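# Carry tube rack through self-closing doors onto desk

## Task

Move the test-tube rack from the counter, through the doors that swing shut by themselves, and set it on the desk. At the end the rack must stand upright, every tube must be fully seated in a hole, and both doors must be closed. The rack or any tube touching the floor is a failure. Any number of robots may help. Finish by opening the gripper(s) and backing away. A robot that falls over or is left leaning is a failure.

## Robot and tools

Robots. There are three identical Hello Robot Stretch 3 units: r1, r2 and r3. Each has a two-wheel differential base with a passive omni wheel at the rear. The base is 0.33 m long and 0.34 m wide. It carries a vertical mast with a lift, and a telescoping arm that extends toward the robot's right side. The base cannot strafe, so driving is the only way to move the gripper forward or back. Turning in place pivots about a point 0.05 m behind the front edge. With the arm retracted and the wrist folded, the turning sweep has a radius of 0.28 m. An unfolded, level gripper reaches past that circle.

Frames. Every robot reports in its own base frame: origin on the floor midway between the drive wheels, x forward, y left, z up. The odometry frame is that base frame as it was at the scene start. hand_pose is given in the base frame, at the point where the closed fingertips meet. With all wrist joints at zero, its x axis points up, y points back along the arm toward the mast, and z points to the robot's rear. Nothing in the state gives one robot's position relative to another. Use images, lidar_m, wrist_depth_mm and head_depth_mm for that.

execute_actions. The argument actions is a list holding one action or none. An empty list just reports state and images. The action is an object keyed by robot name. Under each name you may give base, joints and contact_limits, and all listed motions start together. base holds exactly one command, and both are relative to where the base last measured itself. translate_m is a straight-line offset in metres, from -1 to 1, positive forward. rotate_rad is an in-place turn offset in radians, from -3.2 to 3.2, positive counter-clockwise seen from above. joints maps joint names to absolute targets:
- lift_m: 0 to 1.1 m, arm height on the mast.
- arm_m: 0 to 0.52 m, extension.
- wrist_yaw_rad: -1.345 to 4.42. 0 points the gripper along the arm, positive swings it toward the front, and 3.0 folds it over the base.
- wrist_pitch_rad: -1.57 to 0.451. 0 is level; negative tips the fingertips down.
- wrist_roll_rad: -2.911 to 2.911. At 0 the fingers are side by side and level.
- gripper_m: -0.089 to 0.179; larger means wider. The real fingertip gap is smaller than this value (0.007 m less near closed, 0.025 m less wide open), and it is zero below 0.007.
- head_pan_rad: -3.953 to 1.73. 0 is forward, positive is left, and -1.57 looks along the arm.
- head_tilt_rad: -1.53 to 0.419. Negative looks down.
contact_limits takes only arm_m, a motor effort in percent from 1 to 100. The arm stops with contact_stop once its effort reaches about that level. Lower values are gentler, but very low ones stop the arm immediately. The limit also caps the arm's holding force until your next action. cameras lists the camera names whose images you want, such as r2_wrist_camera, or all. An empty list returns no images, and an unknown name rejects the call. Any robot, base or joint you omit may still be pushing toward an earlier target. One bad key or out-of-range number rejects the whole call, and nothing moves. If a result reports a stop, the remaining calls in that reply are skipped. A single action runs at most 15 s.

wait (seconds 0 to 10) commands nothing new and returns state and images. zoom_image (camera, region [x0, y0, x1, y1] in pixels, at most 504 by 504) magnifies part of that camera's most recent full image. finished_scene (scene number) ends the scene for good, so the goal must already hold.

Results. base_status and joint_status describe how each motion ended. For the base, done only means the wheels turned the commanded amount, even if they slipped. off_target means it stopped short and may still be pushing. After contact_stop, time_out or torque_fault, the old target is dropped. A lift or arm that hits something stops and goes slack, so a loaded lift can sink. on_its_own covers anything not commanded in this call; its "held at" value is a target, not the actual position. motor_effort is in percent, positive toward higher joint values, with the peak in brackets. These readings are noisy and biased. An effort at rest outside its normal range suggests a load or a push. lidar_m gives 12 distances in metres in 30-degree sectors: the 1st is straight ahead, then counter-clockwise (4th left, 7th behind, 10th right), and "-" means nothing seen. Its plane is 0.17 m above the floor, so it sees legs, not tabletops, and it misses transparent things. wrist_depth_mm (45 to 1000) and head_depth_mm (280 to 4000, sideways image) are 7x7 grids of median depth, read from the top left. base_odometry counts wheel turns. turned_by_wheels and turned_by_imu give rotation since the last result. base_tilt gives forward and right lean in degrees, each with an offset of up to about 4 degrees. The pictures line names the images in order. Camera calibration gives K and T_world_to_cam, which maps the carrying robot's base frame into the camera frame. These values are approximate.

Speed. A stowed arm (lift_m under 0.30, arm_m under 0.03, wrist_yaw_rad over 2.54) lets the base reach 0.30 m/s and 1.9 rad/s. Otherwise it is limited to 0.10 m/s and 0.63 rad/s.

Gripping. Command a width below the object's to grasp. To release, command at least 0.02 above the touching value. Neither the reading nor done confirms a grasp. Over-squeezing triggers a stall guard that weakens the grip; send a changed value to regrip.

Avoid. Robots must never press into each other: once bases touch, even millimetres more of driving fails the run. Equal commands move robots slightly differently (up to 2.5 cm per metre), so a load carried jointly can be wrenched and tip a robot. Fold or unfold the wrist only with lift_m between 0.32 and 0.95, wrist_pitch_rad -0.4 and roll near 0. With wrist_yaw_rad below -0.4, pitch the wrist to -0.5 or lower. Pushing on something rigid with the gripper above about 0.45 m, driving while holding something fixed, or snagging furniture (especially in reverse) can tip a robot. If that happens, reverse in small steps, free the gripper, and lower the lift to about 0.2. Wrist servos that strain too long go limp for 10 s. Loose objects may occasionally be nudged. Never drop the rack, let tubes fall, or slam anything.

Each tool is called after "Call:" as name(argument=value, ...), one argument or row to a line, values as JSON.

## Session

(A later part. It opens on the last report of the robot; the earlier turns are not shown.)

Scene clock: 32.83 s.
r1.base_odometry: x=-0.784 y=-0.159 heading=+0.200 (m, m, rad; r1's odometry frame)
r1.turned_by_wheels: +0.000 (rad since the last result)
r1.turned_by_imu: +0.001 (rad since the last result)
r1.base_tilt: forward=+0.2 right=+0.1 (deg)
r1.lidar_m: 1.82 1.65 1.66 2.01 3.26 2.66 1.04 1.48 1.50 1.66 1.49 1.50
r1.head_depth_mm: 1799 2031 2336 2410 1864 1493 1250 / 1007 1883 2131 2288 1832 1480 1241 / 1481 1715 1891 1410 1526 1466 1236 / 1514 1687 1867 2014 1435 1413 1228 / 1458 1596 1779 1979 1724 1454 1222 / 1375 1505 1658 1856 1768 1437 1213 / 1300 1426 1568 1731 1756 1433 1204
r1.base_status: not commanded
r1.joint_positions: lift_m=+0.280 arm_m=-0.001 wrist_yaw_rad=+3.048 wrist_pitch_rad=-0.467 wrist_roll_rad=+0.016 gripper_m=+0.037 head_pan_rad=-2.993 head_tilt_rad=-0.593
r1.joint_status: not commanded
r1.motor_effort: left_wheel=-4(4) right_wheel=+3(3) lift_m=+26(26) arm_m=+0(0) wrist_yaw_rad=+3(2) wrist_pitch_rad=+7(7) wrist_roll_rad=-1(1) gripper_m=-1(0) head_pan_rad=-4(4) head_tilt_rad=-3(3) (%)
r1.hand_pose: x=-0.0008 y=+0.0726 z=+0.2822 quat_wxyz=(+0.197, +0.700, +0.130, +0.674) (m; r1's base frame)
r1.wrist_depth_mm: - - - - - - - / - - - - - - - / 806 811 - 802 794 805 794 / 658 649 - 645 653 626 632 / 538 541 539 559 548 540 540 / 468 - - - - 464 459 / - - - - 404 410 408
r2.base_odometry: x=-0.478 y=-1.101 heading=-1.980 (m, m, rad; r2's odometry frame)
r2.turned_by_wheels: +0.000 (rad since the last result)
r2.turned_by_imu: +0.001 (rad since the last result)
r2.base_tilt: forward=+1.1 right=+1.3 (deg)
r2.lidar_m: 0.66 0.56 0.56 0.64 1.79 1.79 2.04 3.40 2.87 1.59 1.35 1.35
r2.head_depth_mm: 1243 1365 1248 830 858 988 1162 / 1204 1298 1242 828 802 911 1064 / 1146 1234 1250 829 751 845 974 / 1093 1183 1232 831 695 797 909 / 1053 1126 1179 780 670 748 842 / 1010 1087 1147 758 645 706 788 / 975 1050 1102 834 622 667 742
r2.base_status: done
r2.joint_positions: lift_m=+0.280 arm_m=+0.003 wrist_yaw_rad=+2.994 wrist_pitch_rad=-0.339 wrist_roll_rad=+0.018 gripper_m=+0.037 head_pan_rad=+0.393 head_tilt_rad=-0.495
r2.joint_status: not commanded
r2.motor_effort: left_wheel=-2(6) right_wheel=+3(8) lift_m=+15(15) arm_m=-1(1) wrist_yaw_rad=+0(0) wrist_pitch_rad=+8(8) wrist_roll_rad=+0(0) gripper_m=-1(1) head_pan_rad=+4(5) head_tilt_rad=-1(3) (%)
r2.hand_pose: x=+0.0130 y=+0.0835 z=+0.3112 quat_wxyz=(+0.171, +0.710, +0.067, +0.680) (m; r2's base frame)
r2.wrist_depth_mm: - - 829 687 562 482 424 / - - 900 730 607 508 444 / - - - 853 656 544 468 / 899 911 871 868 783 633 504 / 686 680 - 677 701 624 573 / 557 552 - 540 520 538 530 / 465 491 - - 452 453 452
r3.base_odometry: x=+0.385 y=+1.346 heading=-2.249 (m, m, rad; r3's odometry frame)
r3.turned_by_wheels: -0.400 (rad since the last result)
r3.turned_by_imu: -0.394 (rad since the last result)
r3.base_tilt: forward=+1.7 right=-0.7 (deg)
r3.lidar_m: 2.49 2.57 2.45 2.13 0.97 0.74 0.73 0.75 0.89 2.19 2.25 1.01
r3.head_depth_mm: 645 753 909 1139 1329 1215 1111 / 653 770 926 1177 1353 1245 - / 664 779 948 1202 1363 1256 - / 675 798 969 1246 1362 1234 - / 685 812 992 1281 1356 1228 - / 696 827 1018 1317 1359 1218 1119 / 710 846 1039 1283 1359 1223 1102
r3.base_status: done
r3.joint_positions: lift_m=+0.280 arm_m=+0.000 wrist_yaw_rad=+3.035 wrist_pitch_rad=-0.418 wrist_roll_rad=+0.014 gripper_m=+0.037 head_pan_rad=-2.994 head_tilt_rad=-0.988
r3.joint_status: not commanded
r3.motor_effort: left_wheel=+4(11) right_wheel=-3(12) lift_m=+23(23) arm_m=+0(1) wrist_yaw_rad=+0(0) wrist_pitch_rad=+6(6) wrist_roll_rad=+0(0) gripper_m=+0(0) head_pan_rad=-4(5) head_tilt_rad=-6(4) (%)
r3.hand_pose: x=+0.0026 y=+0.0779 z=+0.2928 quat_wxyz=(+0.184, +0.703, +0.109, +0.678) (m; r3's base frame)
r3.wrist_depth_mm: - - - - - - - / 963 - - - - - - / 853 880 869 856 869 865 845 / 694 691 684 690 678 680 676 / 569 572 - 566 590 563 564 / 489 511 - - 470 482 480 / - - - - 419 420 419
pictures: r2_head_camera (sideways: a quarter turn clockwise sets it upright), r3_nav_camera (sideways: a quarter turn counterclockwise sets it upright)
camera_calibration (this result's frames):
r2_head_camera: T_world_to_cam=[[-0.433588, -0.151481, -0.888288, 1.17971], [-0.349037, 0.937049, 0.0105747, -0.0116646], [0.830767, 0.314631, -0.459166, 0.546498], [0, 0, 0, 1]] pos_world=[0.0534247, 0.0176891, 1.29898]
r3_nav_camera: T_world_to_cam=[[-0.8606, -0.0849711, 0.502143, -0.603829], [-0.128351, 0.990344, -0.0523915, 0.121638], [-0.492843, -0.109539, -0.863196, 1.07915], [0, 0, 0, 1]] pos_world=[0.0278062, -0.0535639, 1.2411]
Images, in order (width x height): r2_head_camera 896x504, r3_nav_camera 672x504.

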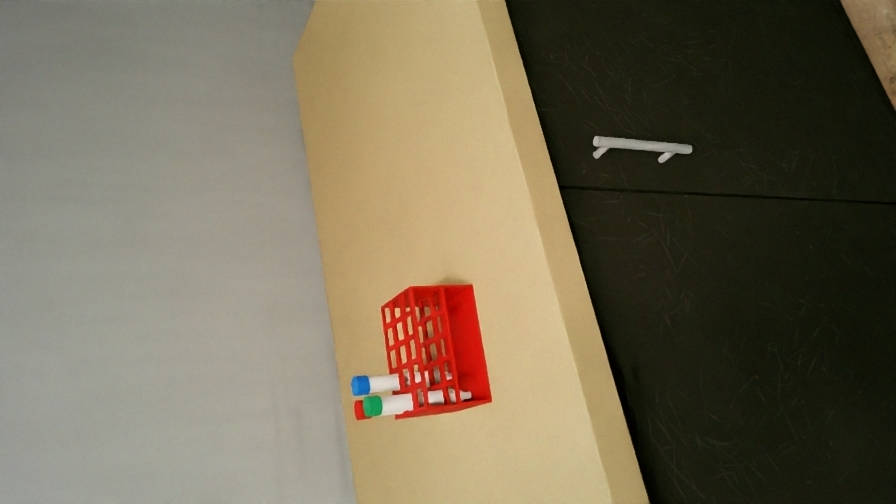

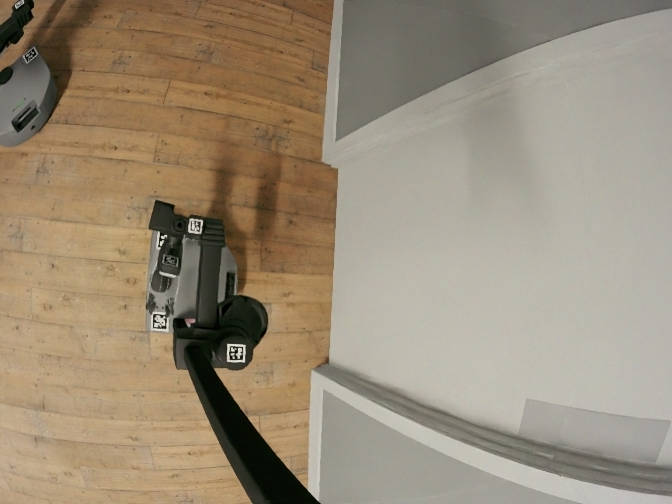

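Call:
execute_actions(
  actions=[
    {"r2":{"base":{"rotate_rad":2.27},"joints":{"head_pan_rad":-1.57,"head_tilt_rad":-0.55}},"r3":{"base":{"translate_m":-0.4}}},
  ],
  cameras=[],
)

Call:
execute_actions(
  actions=[
    {"r2":{"base":{"translate_m":-0.15},"joints":{"lift_m":0.87,"wrist_pitch_rad":-0.4}},"r3":{"base":{"translate_m":-0.4},"joints":{"lift_m":0.31}},"r1":{"base":{"translate_m":-0.5}}},
  ],
  cameras=["r3_nav_camera"],
)

Call:
execute_actions(
  actions=[
    {"r2":{"joints":{"wrist_yaw_rad":0,"gripper_m":0.179}},"r3":{"base":{"translate_m":-0.4}},"r1":{"base":{"translate_m":-0.5},"joints":{"head_tilt_rad":-1}}},
  ],
  cameras=["r3_nav_camera"],
)

Call:
execute_actions(
  actions=[
    {"r2":{"joints":{"wrist_pitch_rad":0,"wrist_roll_rad":0,"lift_m":0.86,"arm_m":0.08}},"r1":{"base":{"rotate_rad":0.7}}},
  ],
  cameras=["r1_nav_camera","r2_wrist_camera"],
)

Scene clock: 46.77 s.
r1.base_odometry: x=-0.784 y=-0.159 heading=+0.200 (m, m, rad; r1's odometry frame)
r1.turned_by_wheels: +0.000 (rad since the last result)
r1.turned_by_imu: +0.001 (rad since the last result)
r1.base_tilt: forward=+0.2 right=+0.1 (deg)
r1.lidar_m: 1.82 1.65 1.66 2.01 3.26 2.66 1.38 1.49 1.50 1.66 1.50 1.51
r1.head_depth_mm: 1806 2040 2357 2418 1843 1489 1252 / 1675 1863 2137 2290 1819 1487 1245 / 1566 1745 1970 2170 1821 1484 1234 / 1310 1638 1802 2030 1754 1456 1228 / 1434 1602 1753 1792 1715 1453 1222 / 1378 1500 1665 1826 1761 1436 1214 / 1308 1427 1561 1740 1746 1428 1200
r1.base_status: not commanded
r1.joint_positions: lift_m=+0.280 arm_m=-0.001 wrist_yaw_rad=+3.048 wrist_pitch_rad=-0.467 wrist_roll_rad=+0.016 gripper_m=+0.037 head_pan_rad=-2.993 head_tilt_rad=-0.593
r1.joint_status: not commanded
r1.motor_effort: left_wheel=-4(3) right_wheel=+2(3) lift_m=+26(26) arm_m=+1(1) wrist_yaw_rad=+1(2) wrist_pitch_rad=+7(7) wrist_roll_rad=-1(0) gripper_m=-1(1) head_pan_rad=-4(4) head_tilt_rad=-3(3) (%)
r1.hand_pose: x=-0.0008 y=+0.0726 z=+0.2822 quat_wxyz=(+0.197, +0.700, +0.130, +0.674) (m; r1's base frame)
r1.wrist_depth_mm: - - - - - - - / - - - - - - - / 826 829 - 796 782 785 803 / 658 659 - 642 644 631 640 / 549 558 551 564 574 535 535 / 467 - - - - 462 463 / - - - - 411 402 403
r2.base_odometry: x=-0.478 y=-1.101 heading=+0.289 (m, m, rad; r2's odometry frame)
r2.turned_by_wheels: +2.270 (rad since the last result)
r2.turned_by_imu: +2.295 (rad since the last result)
r2.base_tilt: forward=+1.2 right=+1.3 (deg)
r2.lidar_m: 1.79 1.81 2.31 3.56 2.15 1.44 1.35 0.89 0.60 0.56 0.57 0.72
r2.head_depth_mm: 1035 1120 1075 753 706 808 947 / 1026 1118 1078 737 699 798 930 / 1008 1104 1081 753 686 785 913 / 1006 1088 1078 754 678 774 901 / 990 1078 1082 758 669 763 882 / 982 1073 1083 757 646 751 862 / 981 1060 1085 757 646 741 854
r2.base_status: done
r2.joint_positions: lift_m=+0.280 arm_m=+0.003 wrist_yaw_rad=+2.994 wrist_pitch_rad=-0.339 wrist_roll_rad=+0.018 gripper_m=+0.037 head_pan_rad=-1.563 head_tilt_rad=-0.544
r2.joint_status: all done
r2.motor_effort: left_wheel=-3(9) right_wheel=+4(11) lift_m=+15(15) arm_m=-2(1) wrist_yaw_rad=+1(0) wrist_pitch_rad=+8(9) wrist_roll_rad=+0(0) gripper_m=-1(1) head_pan_rad=-5(61) head_tilt_rad=-3(10) (%)
r2.hand_pose: x=+0.0130 y=+0.0835 z=+0.3112 quat_wxyz=(+0.171, +0.710, +0.067, +0.680) (m; r2's base frame)
r2.wrist_depth_mm: - - - - - - - / - - - - - - - / - - - - - - - / 928 889 883 881 876 872 856 / 685 691 - 671 706 653 658 / 546 548 - 543 522 540 533 / 473 484 - - 456 451 455
r3.base_odometry: x=+0.636 y=+1.657 heading=-2.249 (m, m, rad; r3's odometry frame)
r3.turned_by_wheels: +0.000 (rad since the last result)
r3.turned_by_imu: -0.001 (rad since the last result)
r3.base_tilt: forward=+1.7 right=-0.7 (deg)
r3.lidar_m: 2.90 2.97 2.66 1.18 0.43 0.35 0.33 0.34 0.45 0.88 2.26 1.37
r3.head_depth_mm: 286 320 386 484 653 1000 1110 / 290 326 394 499 677 945 - / 291 332 403 512 704 956 - / 293 338 412 527 731 1097 - / 297 344 421 542 763 1185 - / 299 351 432 559 795 1189 1118 / 300 358 441 576 831 1206 1106
r3.base_status: done
r3.joint_positions: lift_m=+0.280 arm_m=+0.000 wrist_yaw_rad=+3.035 wrist_pitch_rad=-0.418 wrist_roll_rad=+0.014 gripper_m=+0.037 head_pan_rad=-2.994 head_tilt_rad=-0.989
r3.joint_status: not commanded
r3.motor_effort: left_wheel=+3(9) right_wheel=-4(13) lift_m=+23(23) arm_m=+0(0) wrist_yaw_rad=+0(0) wrist_pitch_rad=+6(6) wrist_roll_rad=+0(0) gripper_m=+0(0) head_pan_rad=-4(4) head_tilt_rad=-4(6) (%)
r3.hand_pose: x=+0.0026 y=+0.0779 z=+0.2928 quat_wxyz=(+0.184, +0.703, +0.109, +0.678) (m; r3's base frame)
r3.wrist_depth_mm: 375 - - - - - - / 375 528 - - - - - / 393 516 869 866 875 861 844 / 419 521 691 677 685 680 682 / 450 530 - 576 587 564 560 / 444 504 - - 476 479 479 / - - - - 421 422 423
pictures: none
No camera images: the call's "cameras" was empty. Leave "cameras" out to get every camera's image.

Scene clock: 52.97 s.
r1.base_odometry: x=-1.274 y=-0.258 heading=+0.199 (m, m, rad; r1's odometry frame)
r1.turned_by_wheels: +0.000 (rad since the last result)
r1.turned_by_imu: +0.002 (rad since the last result)
r1.base_tilt: forward=+0.1 right=+0.1 (deg)
r1.lidar_m: 2.21 2.03 2.04 2.46 2.94 1.99 1.33 1.25 1.12 1.36 1.82 1.83
r1.head_depth_mm: 1337 1520 1757 2049 1848 1488 1252 / 1242 1405 1597 1850 1823 1485 1244 / 1167 1291 1468 1680 1799 1467 1238 / 1124 1235 1375 1550 1710 1457 1232 / 2387 2598 2854 2314 1733 1452 1220 / 2707 2916 1759 1603 1661 1442 1212 / 1298 1471 1590 1480 1608 1422 1199
r1.base_status: done
r1.joint_positions: lift_m=+0.280 arm_m=-0.001 wrist_yaw_rad=+3.048 wrist_pitch_rad=-0.467 wrist_roll_rad=+0.016 gripper_m=+0.037 head_pan_rad=-2.993 head_tilt_rad=-0.594
r1.joint_status: not commanded
r1.motor_effort: left_wheel=-4(14) right_wheel=+3(4) lift_m=+26(26) arm_m=+1(0) wrist_yaw_rad=+2(3) wrist_pitch_rad=+7(7) wrist_roll_rad=-1(1) gripper_m=+0(1) head_pan_rad=-4(4) head_tilt_rad=-3(3) (%)
r1.hand_pose: x=-0.0009 y=+0.0726 z=+0.2822 quat_wxyz=(+0.197, +0.700, +0.130, +0.674) (m; r1's base frame)
r1.wrist_depth_mm: - - - - - - - / - - - - - - - / 827 789 - 801 797 801 772 / 670 655 - 634 655 633 643 / 550 549 544 555 560 545 537 / 478 - - - - 465 464 / - - - - 405 408 399
r2.base_odometry: x=-0.621 y=-1.144 heading=+0.289 (m, m, rad; r2's odometry frame)
r2.turned_by_wheels: +0.000 (rad since the last result)
r2.turned_by_imu: -0.001 (rad since the last result)
r2.base_tilt: forward=+1.0 right=+1.3 (deg)
r2.lidar_m: 1.94 1.97 2.50 3.53 1.91 1.29 1.20 0.92 0.62 0.58 0.58 0.74
r2.head_depth_mm: 1043 1144 1073 752 728 832 931 / 1040 1133 1077 754 715 820 943 / 1024 1122 1077 753 707 811 941 / 1014 1107 1080 740 699 794 907 / 1006 1093 1082 739 691 787 888 / 995 1083 1078 758 681 772 896 / 991 1081 1082 758 672 763 880
r2.base_status: done
r2.joint_positions: lift_m=+0.870 arm_m=+0.003 wrist_yaw_rad=+2.994 wrist_pitch_rad=-0.414 wrist_roll_rad=+0.018 gripper_m=+0.037 head_pan_rad=-1.563 head_tilt_rad=-0.544
r2.joint_status: all done
r2.motor_effort: left_wheel=-2(9) right_wheel=+3(6) lift_m=+33(35) arm_m=-1(2) wrist_yaw_rad=+0(1) wrist_pitch_rad=+8(8) wrist_roll_rad=+0(0) gripper_m=-1(1) head_pan_rad=-5(4) head_tilt_rad=-3(2) (%)
r2.hand_pose: x=+0.0117 y=+0.0749 z=+0.8831 quat_wxyz=(+0.197, +0.706, +0.093, +0.673) (m; r2's base frame)
r2.wrist_depth_mm: - - - - - - - / - - - - - - - / - - - - - - - / - - - - - - - / - - - - - - - / - - - - - - - / - - - - - - -
r3.base_odometry: x=+0.887 y=+1.969 heading=-2.249 (m, m, rad; r3's odometry frame)
r3.turned_by_wheels: +0.000 (rad since the last result)
r3.turned_by_imu: +0.001 (rad since the last result)
r3.base_tilt: forward=+1.8 right=-0.8 (deg)
r3.lidar_m: 1.29 3.43 0.34 0.33 0.95 0.42 0.28 0.26 0.26 0.34 0.60 1.29
r3.head_depth_mm: 296 348 443 611 1305 1214 1121 / 287 324 407 546 822 1224 - / - 306 376 491 705 1019 - / - 296 350 447 619 924 - / - 288 327 410 551 821 - / - - 307 380 496 718 1062 / - - 297 352 451 629 1035
r3.base_status: translate_m off_target (by the wheels' count: -0.3998 of -0.4000)
r3.joint_positions: lift_m=+0.310 arm_m=+0.000 wrist_yaw_rad=+3.035 wrist_pitch_rad=-0.417 wrist_roll_rad=+0.014 gripper_m=+0.037 head_pan_rad=-2.994 head_tilt_rad=-0.993
r3.joint_status: all done
r3.on_its_own: left_wheel is at rest, and its effort (-21) is outside its rest range (-18 to +18); right_wheel is at rest, and its effort (-24) is outside its rest range (-18 to +18)
r3.motor_effort: left_wheel=-21(87) right_wheel=-24(76) lift_m=+28(29) arm_m=+0(0) wrist_yaw_rad=+1(1) wrist_pitch_rad=+6(6) wrist_roll_rad=+0(0) gripper_m=+0(0) head_pan_rad=-4(5) head_tilt_rad=-4(4) (%)
r3.hand_pose: x=+0.0026 y=+0.0780 z=+0.3228 quat_wxyz=(+0.184, +0.703, +0.108, +0.678) (m; r3's base frame)
r3.wrist_depth_mm: 811 - 886 356 379 - - / 880 912 945 388 - - - / 926 939 943 434 846 914 908 / 754 746 734 487 696 733 741 / 607 616 - 544 620 604 596 / 526 526 - 533 503 517 521 / 469 - - - 453 449 451
pictures: r3_nav_camera (sideways: a quarter turn counterclockwise sets it upright)
camera_calibration (this result's frames):
r3_nav_camera: T_world_to_cam=[[-0.863137, -0.0847405, 0.49781, -0.598169], [-0.127403, 0.990471, -0.0522949, 0.121507], [-0.488635, -0.10856, -0.865708, 1.08238], [0, 0, 0, 1]] pos_world=[0.0280701, -0.0535343, 1.24116]
Images, in order (width x height): r3_nav_camera 672x504.

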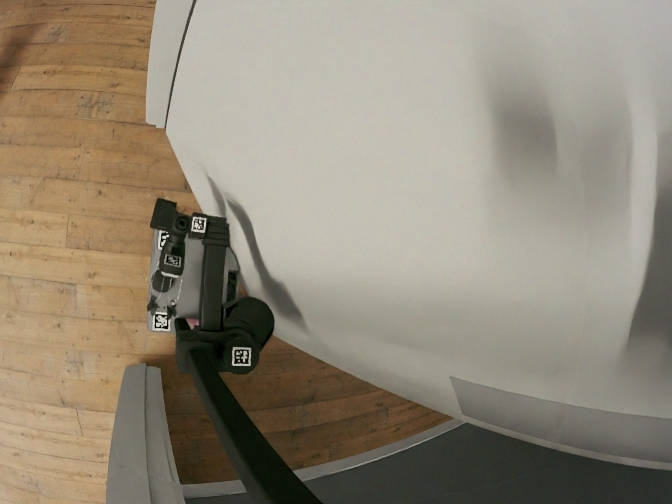

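Scene clock: 57.93 s.
r1.base_odometry: x=-1.764 y=-0.357 heading=+0.199 (m, m, rad; r1's odometry frame)
r1.turned_by_wheels: +0.000 (rad since the last result)
r1.turned_by_imu: +0.002 (rad since the last result)
r1.base_tilt: forward=+0.1 right=+0.1 (deg)
r1.lidar_m: 2.60 2.40 2.42 2.43 2.16 1.31 0.83 0.89 0.93 0.90 1.72 2.15
r1.head_depth_mm: 978 1228 1622 1559 1375 1228 1139 / 909 1112 1439 1553 1375 1225 1139 / 847 1025 1290 1517 1353 1255 - / 789 940 1172 1460 1346 1243 - / 786 949 1202 1455 1335 1218 - / 2347 2032 1733 1504 1330 1189 - / 2453 2025 1609 1488 1326 1186 1083
r1.base_status: done
r1.joint_positions: lift_m=+0.280 arm_m=-0.001 wrist_yaw_rad=+3.048 wrist_pitch_rad=-0.467 wrist_roll_rad=+0.016 gripper_m=+0.037 head_pan_rad=-2.993 head_tilt_rad=-0.988
r1.joint_status: all done
r1.motor_effort: left_wheel=-4(14) right_wheel=+3(5) lift_m=+26(26) arm_m=+0(1) wrist_yaw_rad=+3(2) wrist_pitch_rad=+7(7) wrist_roll_rad=-1(1) gripper_m=-1(0) head_pan_rad=-4(4) head_tilt_rad=-6(33) (%)
r1.hand_pose: x=-0.0009 y=+0.0726 z=+0.2822 quat_wxyz=(+0.197, +0.700, +0.130, +0.674) (m; r1's base frame)
r1.wrist_depth_mm: - - - - - - - / - - - - - - - / 828 818 - 797 778 783 786 / 657 659 - 652 650 639 642 / 542 543 547 564 561 536 534 / 477 - - - - 463 453 / - - - - 407 401 403
r2.base_odometry: x=-0.621 y=-1.144 heading=+0.289 (m, m, rad; r2's odometry frame)
r2.turned_by_wheels: +0.000 (rad since the last result)
r2.turned_by_imu: +0.000 (rad since the last result)
r2.base_tilt: forward=+1.2 right=+1.3 (deg)
r2.lidar_m: 1.94 1.97 2.50 3.54 1.91 1.28 1.20 0.92 0.62 0.57 0.58 0.74
r2.head_depth_mm: 1039 1147 1080 753 725 821 928 / 1032 1132 1070 752 712 812 956 / 1023 1118 1076 753 708 793 - / 1020 1115 1077 740 698 786 915 / 1006 1097 1080 743 691 770 901 / 999 1086 1082 756 681 770 896 / 993 1074 1085 758 670 763 875
r2.base_status: not commanded
r2.joint_positions: lift_m=+0.870 arm_m=+0.003 wrist_yaw_rad=+0.002 wrist_pitch_rad=-0.414 wrist_roll_rad=+0.018 gripper_m=+0.179 head_pan_rad=-1.563 head_tilt_rad=-0.544
r2.joint_status: all done
r2.motor_effort: left_wheel=-2(2) right_wheel=+3(3) lift_m=+33(33) arm_m=-1(1) wrist_yaw_rad=-2(3) wrist_pitch_rad=+8(8) wrist_roll_rad=+0(0) gripper_m=+0(98) head_pan_rad=-5(5) head_tilt_rad=-3(2) (%)
r2.hand_pose: x=-0.0210 y=-0.3725 z=+0.8831 quat_wxyz=(+0.686, +0.145, -0.698, -0.146) (m; r2's base frame)
r2.wrist_depth_mm: 783 741 575 542 631 602 592 / 350 345 337 327 325 331 336 / 317 346 356 362 369 374 389 / 375 382 395 406 416 428 439 / 426 420 440 452 468 481 488 / 467 510 500 519 538 549 - / 549 568 584 606 635 642 700
r3.base_odometry: x=+1.138 y=+2.280 heading=-2.249 (m, m, rad; r3's odometry frame)
r3.turned_by_wheels: +0.000 (rad since the last result)
r3.turned_by_imu: -0.002 (rad since the last result)
r3.base_tilt: forward=+1.6 right=-0.8 (deg)
r3.lidar_m: 1.26 0.53 0.58 0.91 0.93 1.24 0.33 0.24 0.23 0.24 0.33 3.05
r3.head_depth_mm: 1675 1910 1745 1522 1349 1212 1118 / 1720 1965 1750 1524 1344 1246 - / 1768 1977 1758 1531 1351 1247 - / 1794 2005 1757 1506 1305 1195 - / 297 314 372 459 589 823 - / - 291 325 387 480 630 802 / - - 295 338 405 505 670
r3.base_status: done
r3.joint_positions: lift_m=+0.310 arm_m=+0.000 wrist_yaw_rad=+3.035 wrist_pitch_rad=-0.417 wrist_roll_rad=+0.014 gripper_m=+0.037 head_pan_rad=-2.994 head_tilt_rad=-0.993
r3.joint_status: not commanded
r3.motor_effort: left_wheel=-10(30) right_wheel=-7(39) lift_m=+28(28) arm_m=+0(0) wrist_yaw_rad=+1(1) wrist_pitch_rad=+5(6) wrist_roll_rad=+0(0) gripper_m=+0(0) head_pan_rad=-3(3) head_tilt_rad=-2(1) (%)
r3.hand_pose: x=+0.0026 y=+0.0780 z=+0.3228 quat_wxyz=(+0.184, +0.703, +0.108, +0.678) (m; r3's base frame)
r3.wrist_depth_mm: 810 - 875 904 925 619 435 / 871 914 956 983 994 644 456 / 914 914 936 915 893 649 492 / 750 731 737 738 732 650 551 / 611 610 - 605 628 602 588 / 524 521 - 538 510 521 518 / 469 - - - 453 450 453
pictures: r3_nav_camera (sideways: a quarter turn counterclockwise sets it upright)
camera_calibration (this result's frames):
r3_nav_camera: T_world_to_cam=[[-0.863136, -0.0847405, 0.49781, -0.598169], [-0.127403, 0.990471, -0.0522949, 0.121507], [-0.488635, -0.10856, -0.865708, 1.08238], [0, 0, 0, 1]] pos_world=[0.0280701, -0.0535343, 1.24116]
Images, in order (width x height): r3_nav_camera 672x504.

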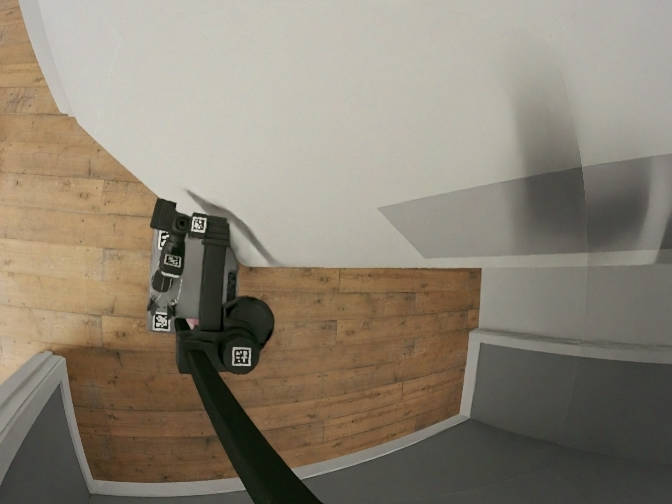

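Scene clock: 59.70 s.
r1.base_odometry: x=-1.764 y=-0.357 heading=+0.899 (m, m, rad; r1's odometry frame)
r1.turned_by_wheels: +0.700 (rad since the last result)
r1.turned_by_imu: +0.695 (rad since the last result)
r1.base_tilt: forward=+0.2 right=+0.2 (deg)
r1.lidar_m: 2.40 2.50 2.43 2.15 1.06 0.83 1.17 0.90 1.03 2.14 2.22 2.51
r1.head_depth_mm: 2516 2109 1801 1528 1358 1225 1137 / 2633 1474 1670 1565 1366 1224 1137 / 1388 1428 1635 1537 1354 1251 - / 1211 1419 1666 1526 1355 1245 - / 1079 1269 1539 1513 1336 1222 - / 974 1126 1326 1482 1327 1191 - / 890 1011 1192 1413 1324 1185 1081
r1.base_status: done
r1.joint_positions: lift_m=+0.280 arm_m=-0.001 wrist_yaw_rad=+3.048 wrist_pitch_rad=-0.467 wrist_roll_rad=+0.016 gripper_m=+0.037 head_pan_rad=-2.994 head_tilt_rad=-0.988
r1.joint_status: not commanded
r1.motor_effort: left_wheel=-3(11) right_wheel=+3(6) lift_m=+26(26) arm_m=+0(0) wrist_yaw_rad=+3(1) wrist_pitch_rad=+7(7) wrist_roll_rad=-1(1) gripper_m=+0(1) head_pan_rad=-4(4) head_tilt_rad=-6(5) (%)
r1.hand_pose: x=-0.0009 y=+0.0726 z=+0.2822 quat_wxyz=(+0.197, +0.700, +0.130, +0.674) (m; r1's base frame)
r1.wrist_depth_mm: 921 - - - - - - / 916 - - - - - - / 827 809 - 802 807 794 787 / 661 664 - 642 641 637 633 / 543 546 544 559 559 528 533 / 475 - - - - 454 466 / - - - - 403 407 405
r2.base_odometry: x=-0.621 y=-1.144 heading=+0.289 (m, m, rad; r2's odometry frame)
r2.turned_by_wheels: +0.000 (rad since the last result)
r2.turned_by_imu: +0.000 (rad since the last result)
r2.base_tilt: forward=+1.1 right=+1.4 (deg)
r2.lidar_m: 1.94 1.97 2.51 3.55 1.92 1.28 1.20 0.91 0.62 0.57 0.58 0.74
r2.head_depth_mm: 1043 1133 1078 755 730 - - / 1036 1125 1072 754 717 - - / 1023 1113 1082 752 692 - - / 1015 1104 1082 739 659 800 926 / 1009 1098 1081 740 702 787 910 / 997 1090 1077 754 680 773 892 / 986 1078 1079 759 672 764 877
r2.base_status: not commanded
r2.joint_positions: lift_m=+0.860 arm_m=+0.080 wrist_yaw_rad=+0.002 wrist_pitch_rad=-0.021 wrist_roll_rad=+0.006 gripper_m=+0.179 head_pan_rad=-1.563 head_tilt_rad=-0.544
r2.joint_status: all done
r2.motor_effort: left_wheel=-2(2) right_wheel=+3(3) lift_m=+15(28) arm_m=+2(3) wrist_yaw_rad=-2(3) wrist_pitch_rad=+12(12) wrist_roll_rad=-3(3) gripper_m=+0(0) head_pan_rad=-5(5) head_tilt_rad=-2(3) (%)
r2.hand_pose: x=-0.0210 y=-0.4803 z=+0.9696 quat_wxyz=(+0.705, +0.008, -0.709, -0.007) (m; r2's base frame)
r2.wrist_depth_mm: 791 800 802 833 840 850 850 / 838 839 845 836 885 889 909 / 835 855 832 906 885 940 927 / 626 617 540 537 640 651 656 / 336 373 339 342 341 342 380 / 251 256 257 264 269 274 - / 284 285 290 301 303 311 320
r3.base_odometry: x=+1.138 y=+2.280 heading=-2.249 (m, m, rad; r3's odometry frame)
r3.turned_by_wheels: +0.000 (rad since the last result)
r3.turned_by_imu: +0.000 (rad since the last result)
r3.base_tilt: forward=+1.7 right=-0.8 (deg)
r3.lidar_m: 1.20 0.53 0.58 0.91 0.93 1.24 0.33 0.24 0.23 0.24 0.33 3.05
r3.head_depth_mm: 1670 1918 1748 1520 1350 1210 1118 / 1736 1957 1739 1532 1359 1256 - / 1768 1977 1751 1525 1357 1252 - / 1795 1998 1749 1499 1303 1199 - / 297 314 372 459 590 824 - / - 291 325 387 480 628 803 / - - 295 338 405 506 674
r3.base_status: not commanded
r3.joint_positions: lift_m=+0.310 arm_m=+0.000 wrist_yaw_rad=+3.035 wrist_pitch_rad=-0.417 wrist_roll_rad=+0.014 gripper_m=+0.037 head_pan_rad=-2.994 head_tilt_rad=-0.993
r3.joint_status: not commanded
r3.motor_effort: left_wheel=-10(10) right_wheel=-6(6) lift_m=+28(29) arm_m=+0(0) wrist_yaw_rad=+1(1) wrist_pitch_rad=+6(6) wrist_roll_rad=+0(0) gripper_m=+0(0) head_pan_rad=-3(4) head_tilt_rad=-2(2) (%)
r3.hand_pose: x=+0.0026 y=+0.0780 z=+0.3228 quat_wxyz=(+0.184, +0.703, +0.108, +0.678) (m; r3's base frame)
r3.wrist_depth_mm: 801 - 859 888 917 619 437 / 855 909 963 992 985 640 452 / 898 935 923 928 898 642 492 / 737 743 739 746 728 644 547 / 610 612 - 612 633 595 587 / 525 522 - 541 504 519 517 / 469 - - - 453 453 452
pictures: r1_nav_camera (sideways: a quarter turn counterclockwise sets it upright), r2_wrist_camera
camera_calibration (this result's frames):
r1_nav_camera: T_world_to_cam=[[-0.838716, -0.164535, 0.519119, -0.629905], [-0.20047, 0.979608, -0.013401, 0.0735474], [-0.506328, -0.115307, -0.854597, 1.07324], [0, 0, 0, 1]] pos_world=[0.0298426, -0.0519374, 1.24517]
r2_wrist_camera: T_world_to_cam=[[-0.999521, -0.0309075, -0.00138593, -0.030045], [-0.00516516, 0.210869, -0.977501, 1.07522], [0.0305043, -0.977026, -0.210928, -0.103109], [0, 0, 0, 1]] pos_world=[-0.0213317, -0.3284, 1.02924]
Images, in order (width x height): r1_nav_camera 672x504, r2_wrist_camera 644x364.

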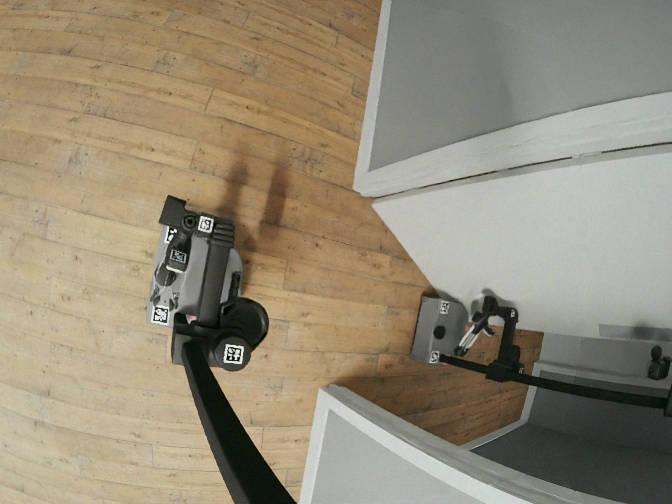

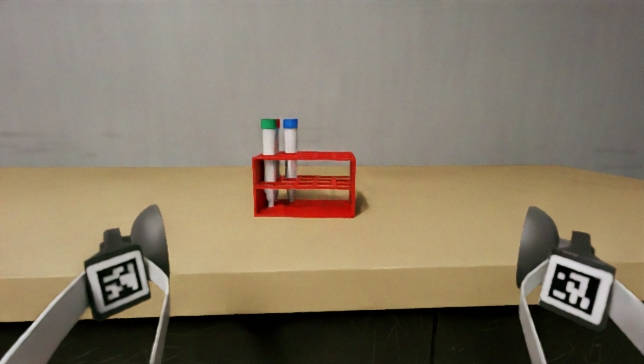

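Call:
execute_actions(
  actions=[
    {"r2":{"base":{"translate_m":0.036},"joints":{"arm_m":0.25,"lift_m":0.854}},"r1":{"base":{"rotate_rad":-0.13}},"r3":{"base":{"translate_m":-0.7},"joints":{"lift_m":0.29}}},
  ],
  cameras=["r3_nav_camera","r2_wrist_camera"],
)

Call:
execute_actions(
  actions=[
    {"r1":{"base":{"translate_m":-0.5}},"r3":{"base":{"rotate_rad":0.22}}},
  ],
  cameras=["r3_nav_camera","r1_nav_camera"],
)

Scene clock: 73.23 s.
r1.base_odometry: x=-1.764 y=-0.357 heading=+0.769 (m, m, rad; r1's odometry frame)
r1.turned_by_wheels: -0.130 (rad since the last result)
r1.turned_by_imu: -0.127 (rad since the last result)
r1.base_tilt: forward=+0.2 right=+0.2 (deg)
r1.lidar_m: 2.41 2.43 2.43 2.16 1.23 0.83 1.15 0.90 0.91 1.90 2.16 2.62
r1.head_depth_mm: 2590 2171 1160 1213 1386 1227 1143 / 2635 2120 1805 1524 1371 1222 1132 / 1298 1950 1771 1536 1365 1251 - / 1156 1385 1676 1530 1349 1243 - / 1056 1242 1519 1518 1341 1222 - / 979 1137 1355 1494 1334 1192 - / 905 1043 1224 1433 1326 1182 1087
r1.base_status: done
r1.joint_positions: lift_m=+0.280 arm_m=-0.001 wrist_yaw_rad=+3.048 wrist_pitch_rad=-0.467 wrist_roll_rad=+0.016 gripper_m=+0.037 head_pan_rad=-2.994 head_tilt_rad=-0.988
r1.joint_status: not commanded
r1.motor_effort: left_wheel=+4(7) right_wheel=-2(4) lift_m=+26(26) arm_m=+2(1) wrist_yaw_rad=+2(2) wrist_pitch_rad=+7(7) wrist_roll_rad=-1(0) gripper_m=+0(1) head_pan_rad=-4(4) head_tilt_rad=-6(6) (%)
r1.hand_pose: x=-0.0009 y=+0.0726 z=+0.2822 quat_wxyz=(+0.197, +0.700, +0.130, +0.674) (m; r1's base frame)
r1.wrist_depth_mm: - - - - - - - / - - - - - - - / 823 830 - 803 797 787 782 / 653 656 - 649 634 649 640 / 564 563 549 547 562 541 524 / 477 - - - - 468 459 / - - - - 415 406 407
r2.base_odometry: x=-0.587 y=-1.133 heading=+0.289 (m, m, rad; r2's odometry frame)
r2.turned_by_wheels: +0.000 (rad since the last result)
r2.turned_by_imu: +0.000 (rad since the last result)
r2.base_tilt: forward=+1.1 right=+1.3 (deg)
r2.lidar_m: 1.90 1.93 2.46 3.55 1.97 1.32 1.23 0.91 0.61 0.57 0.58 0.74
r2.head_depth_mm: 1037 1133 1072 788 - 831 982 / 1032 1123 1075 824 - 825 949 / 1023 1118 1075 783 - 814 935 / 1012 1100 1016 753 698 791 914 / 1003 1097 1078 724 684 776 905 / 1001 1085 1084 757 674 766 884 / 990 1076 1085 757 646 756 871
r2.base_status: done
r2.joint_positions: lift_m=+0.854 arm_m=+0.250 wrist_yaw_rad=+0.001 wrist_pitch_rad=-0.021 wrist_roll_rad=+0.005 gripper_m=+0.179 head_pan_rad=-1.563 head_tilt_rad=-0.544
r2.joint_status: all done
r2.motor_effort: left_wheel=-2(3) right_wheel=+3(6) lift_m=+15(15) arm_m=+3(2) wrist_yaw_rad=-1(2) wrist_pitch_rad=+11(11) wrist_roll_rad=-3(3) gripper_m=-1(0) head_pan_rad=-4(4) head_tilt_rad=-4(3) (%)
r2.hand_pose: x=-0.0212 y=-0.6504 z=+0.9639 quat_wxyz=(+0.705, +0.008, -0.709, -0.007) (m; r2's base frame)
r2.wrist_depth_mm: 633 638 654 655 692 688 700 / 633 646 686 679 689 706 716 / 667 680 687 714 733 731 739 / 594 601 509 278 452 615 607 / 316 350 269 288 288 324 358 / 233 207 219 221 222 215 - / 162 167 167 167 167 168 161
r3.base_odometry: x=+1.577 y=+2.825 heading=-2.249 (m, m, rad; r3's odometry frame)
r3.turned_by_wheels: +0.000 (rad since the last result)
r3.turned_by_imu: +0.018 (rad since the last result)
r3.base_tilt: forward=+1.7 right=-0.8 (deg)
r3.lidar_m: 0.51 1.15 0.93 0.89 0.92 1.15 1.14 1.23 1.27 1.21 1.25 0.80
r3.head_depth_mm: 1067 1250 1440 1524 1358 1209 1120 / 1084 1281 1548 1534 1354 1249 - / 1099 1298 1573 1517 1352 1253 - / 1125 1325 1613 1537 1360 1232 - / 1145 1353 1653 1531 1357 1223 - / 1164 1384 1642 1527 1359 1220 1116 / 1147 1322 1628 1544 1361 1219 1109
r3.base_status: done
r3.joint_positions: lift_m=+0.290 arm_m=+0.000 wrist_yaw_rad=+3.037 wrist_pitch_rad=-0.417 wrist_roll_rad=+0.014 gripper_m=+0.037 head_pan_rad=-2.996 head_tilt_rad=-0.993
r3.joint_status: all done
r3.motor_effort: left_wheel=-1(20) right_wheel=+1(79) lift_m=+24(24) arm_m=+0(2) wrist_yaw_rad=-1(52) wrist_pitch_rad=+5(6) wrist_roll_rad=+0(0) gripper_m=+0(0) head_pan_rad=-3(3) head_tilt_rad=-3(1) (%)
r3.hand_pose: x=+0.0022 y=+0.0781 z=+0.3030 quat_wxyz=(+0.183, +0.703, +0.109, +0.678) (m; r3's base frame)
r3.wrist_depth_mm: 783 - 852 888 903 939 996 / 860 904 931 948 - - - / 912 900 898 893 901 867 875 / 716 707 712 707 704 708 696 / 587 591 - 590 602 580 582 / 501 510 - - 478 494 495 / 449 - - - 431 430 432
pictures: r2_wrist_camera, r3_nav_camera (sideways: a quarter turn counterclockwise sets it upright)
camera_calibration (this result's frames):
r2_wrist_camera: T_world_to_cam=[[-0.999537, -0.0304014, -0.00115021, -0.0353373], [-0.00526181, 0.209988, -0.97769, 1.10504], [0.0299646, -0.977231, -0.210051, -0.271433], [0, 0, 0, 1]] pos_world=[-0.0213731, -0.498372, 1.02333]
r3_nav_camera: T_world_to_cam=[[-0.863269, -0.083392, 0.497808, -0.598166], [-0.125855, 0.990669, -0.0522948, 0.121497], [-0.488802, -0.107796, -0.865709, 1.08239], [0, 0, 0, 1]] pos_world=[0.0279865, -0.0535686, 1.24116]
Images, in order (width x height): r2_wrist_camera 644x364, r3_nav_camera 672x504.

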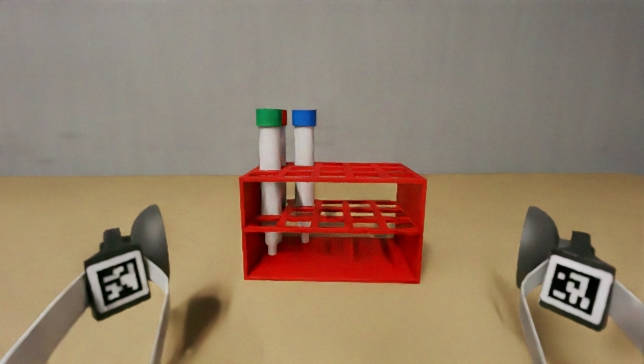

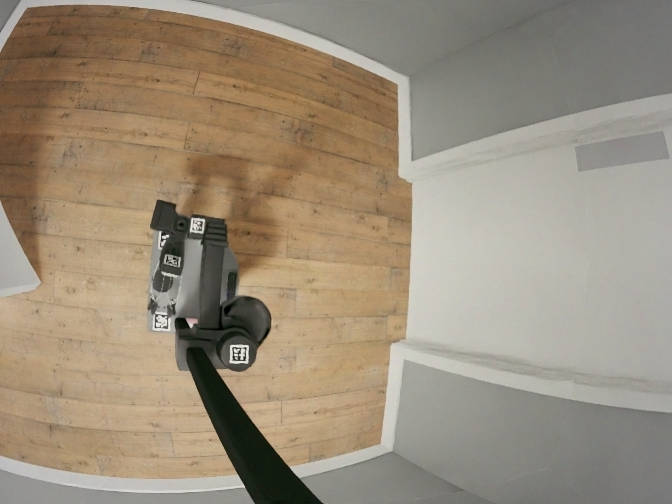

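Scene clock: 76.57 s.
r1.base_odometry: x=-2.123 y=-0.705 heading=+0.769 (m, m, rad; r1's odometry frame)
r1.turned_by_wheels: +0.000 (rad since the last result)
r1.turned_by_imu: +0.001 (rad since the last result)
r1.base_tilt: forward=+0.2 right=+0.1 (deg)
r1.lidar_m: 2.90 2.93 2.65 2.04 0.41 0.41 0.40 0.40 0.45 0.64 2.24 2.78
r1.head_depth_mm: 360 429 533 700 943 879 1143 / 356 424 524 684 983 1139 1134 / 352 417 515 667 950 1249 - / 347 412 506 651 918 1222 - / 343 406 497 638 893 1200 - / 339 400 488 623 864 1178 - / 335 395 480 611 839 1150 1085
r1.base_status: done
r1.joint_positions: lift_m=+0.280 arm_m=-0.001 wrist_yaw_rad=+3.048 wrist_pitch_rad=-0.467 wrist_roll_rad=+0.016 gripper_m=+0.037 head_pan_rad=-2.994 head_tilt_rad=-0.988
r1.joint_status: not commanded
r1.motor_effort: left_wheel=+4(9) right_wheel=-2(5) lift_m=+26(26) arm_m=+0(1) wrist_yaw_rad=+3(3) wrist_pitch_rad=+7(7) wrist_roll_rad=-1(1) gripper_m=+0(0) head_pan_rad=-4(4) head_tilt_rad=-6(6) (%)
r1.hand_pose: x=-0.0009 y=+0.0726 z=+0.2822 quat_wxyz=(+0.197, +0.700, +0.130, +0.674) (m; r1's base frame)
r1.wrist_depth_mm: 345 528 - - - - - / 337 529 - - - - - / 363 539 - 815 781 784 790 / 391 519 - 657 647 640 639 / 444 493 547 556 560 535 525 / 468 - - - - 463 460 / - - - - 409 405 407
r2.base_odometry: x=-0.587 y=-1.133 heading=+0.289 (m, m, rad; r2's odometry frame)
r2.turned_by_wheels: +0.000 (rad since the last result)
r2.turned_by_imu: +0.000 (rad since the last result)
r2.base_tilt: forward=+1.1 right=+1.3 (deg)
r2.lidar_m: 1.90 1.93 2.46 3.55 1.97 1.32 1.23 0.91 0.61 0.57 0.58 0.74
r2.head_depth_mm: 1043 1137 1073 789 - 830 976 / 1028 1126 1073 822 - 824 947 / 1018 1115 1081 782 - 813 933 / 1014 1103 1016 756 698 794 917 / 1001 1095 1085 726 685 778 904 / 996 1084 1084 756 673 764 887 / 982 1071 1085 759 647 755 870
r2.base_status: not commanded
r2.joint_positions: lift_m=+0.854 arm_m=+0.250 wrist_yaw_rad=+0.001 wrist_pitch_rad=-0.021 wrist_roll_rad=+0.005 gripper_m=+0.179 head_pan_rad=-1.563 head_tilt_rad=-0.544
r2.joint_status: not commanded
r2.motor_effort: left_wheel=-2(2) right_wheel=+4(4) lift_m=+15(15) arm_m=+3(3) wrist_yaw_rad=-1(2) wrist_pitch_rad=+11(11) wrist_roll_rad=-3(3) gripper_m=-1(1) head_pan_rad=-4(5) head_tilt_rad=-2(3) (%)
r2.hand_pose: x=-0.0212 y=-0.6504 z=+0.9639 quat_wxyz=(+0.705, +0.008, -0.709, -0.007) (m; r2's base frame)
r2.wrist_depth_mm: 619 636 653 669 677 689 698 / 646 651 670 692 701 722 729 / 659 678 684 696 713 726 741 / 589 590 505 279 459 610 610 / 319 352 272 287 287 324 363 / 233 206 220 221 220 216 - / 164 167 168 167 168 168 160
r3.base_odometry: x=+1.577 y=+2.825 heading=-2.029 (m, m, rad; r3's odometry frame)
r3.turned_by_wheels: +0.220 (rad since the last result)
r3.turned_by_imu: +0.218 (rad since the last result)
r3.base_tilt: forward=+1.7 right=-0.8 (deg)
r3.lidar_m: 1.03 1.07 0.89 0.89 0.99 1.14 1.19 1.26 1.22 1.21 1.36 1.05
r3.head_depth_mm: 1060 1228 1455 1513 1348 1212 1123 / 1107 1283 1546 1529 1352 1253 - / 1151 1352 1622 1527 1353 1252 - / 1198 1419 1684 1530 1351 1239 - / 1187 1407 1661 1520 1357 1224 - / 1219 1459 1696 1536 1358 1222 1118 / 1278 1550 1742 1537 1361 1222 1106
r3.base_status: done
r3.joint_positions: lift_m=+0.290 arm_m=+0.000 wrist_yaw_rad=+3.037 wrist_pitch_rad=-0.417 wrist_roll_rad=+0.014 gripper_m=+0.037 head_pan_rad=-2.996 head_tilt_rad=-0.993
r3.joint_status: not commanded
r3.motor_effort: left_wheel=-3(11) right_wheel=+6(12) lift_m=+24(24) arm_m=+1(1) wrist_yaw_rad=-1(1) wrist_pitch_rad=+5(6) wrist_roll_rad=+0(0) gripper_m=+0(0) head_pan_rad=-2(3) head_tilt_rad=-2(3) (%)
r3.hand_pose: x=+0.0022 y=+0.0781 z=+0.3030 quat_wxyz=(+0.183, +0.703, +0.109, +0.678) (m; r3's base frame)
r3.wrist_depth_mm: 930 - 903 868 871 841 820 / - 993 965 961 948 911 902 / 888 881 888 886 870 889 875 / 709 702 703 696 694 708 692 / 582 583 - 580 608 578 579 / 505 512 - - 484 491 494 / 448 - - - 436 430 434
pictures: r1_nav_camera (sideways: a quarter turn counterclockwise sets it upright), r3_nav_camera (sideways: a quarter turn counterclockwise sets it upright)
camera_calibration (this result's frames):
r1_nav_camera: T_world_to_cam=[[-0.838816, -0.164466, 0.518979, -0.629722], [-0.200372, 0.979628, -0.0134099, 0.0735583], [-0.5062, -0.115237, -0.854682, 1.07335], [0, 0, 0, 1]] pos_world=[0.0298467, -0.0519384, 1.24517]
r3_nav_camera: T_world_to_cam=[[-0.863268, -0.083392, 0.497809, -0.598166], [-0.125855, 0.990669, -0.0522949, 0.121497], [-0.488803, -0.107796, -0.865709, 1.08239], [0, 0, 0, 1]] pos_world=[0.0279865, -0.0535686, 1.24116]
Images, in order (width x height): r1_nav_camera 672x504, r3_nav_camera 672x504.

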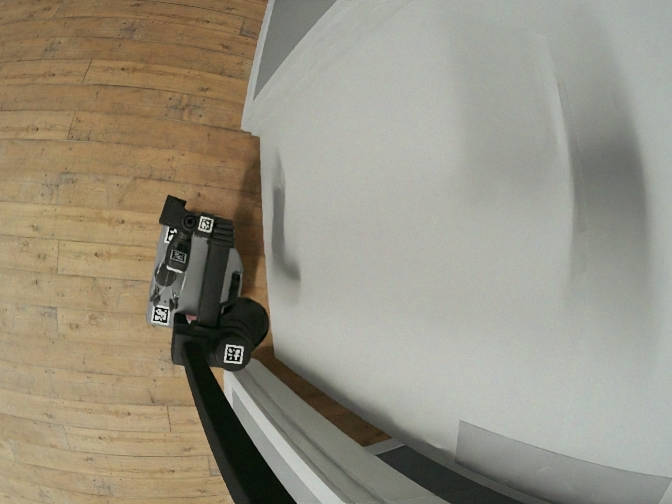

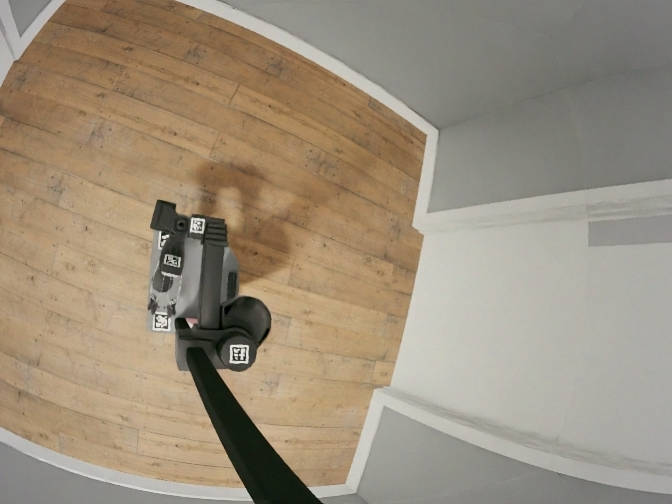

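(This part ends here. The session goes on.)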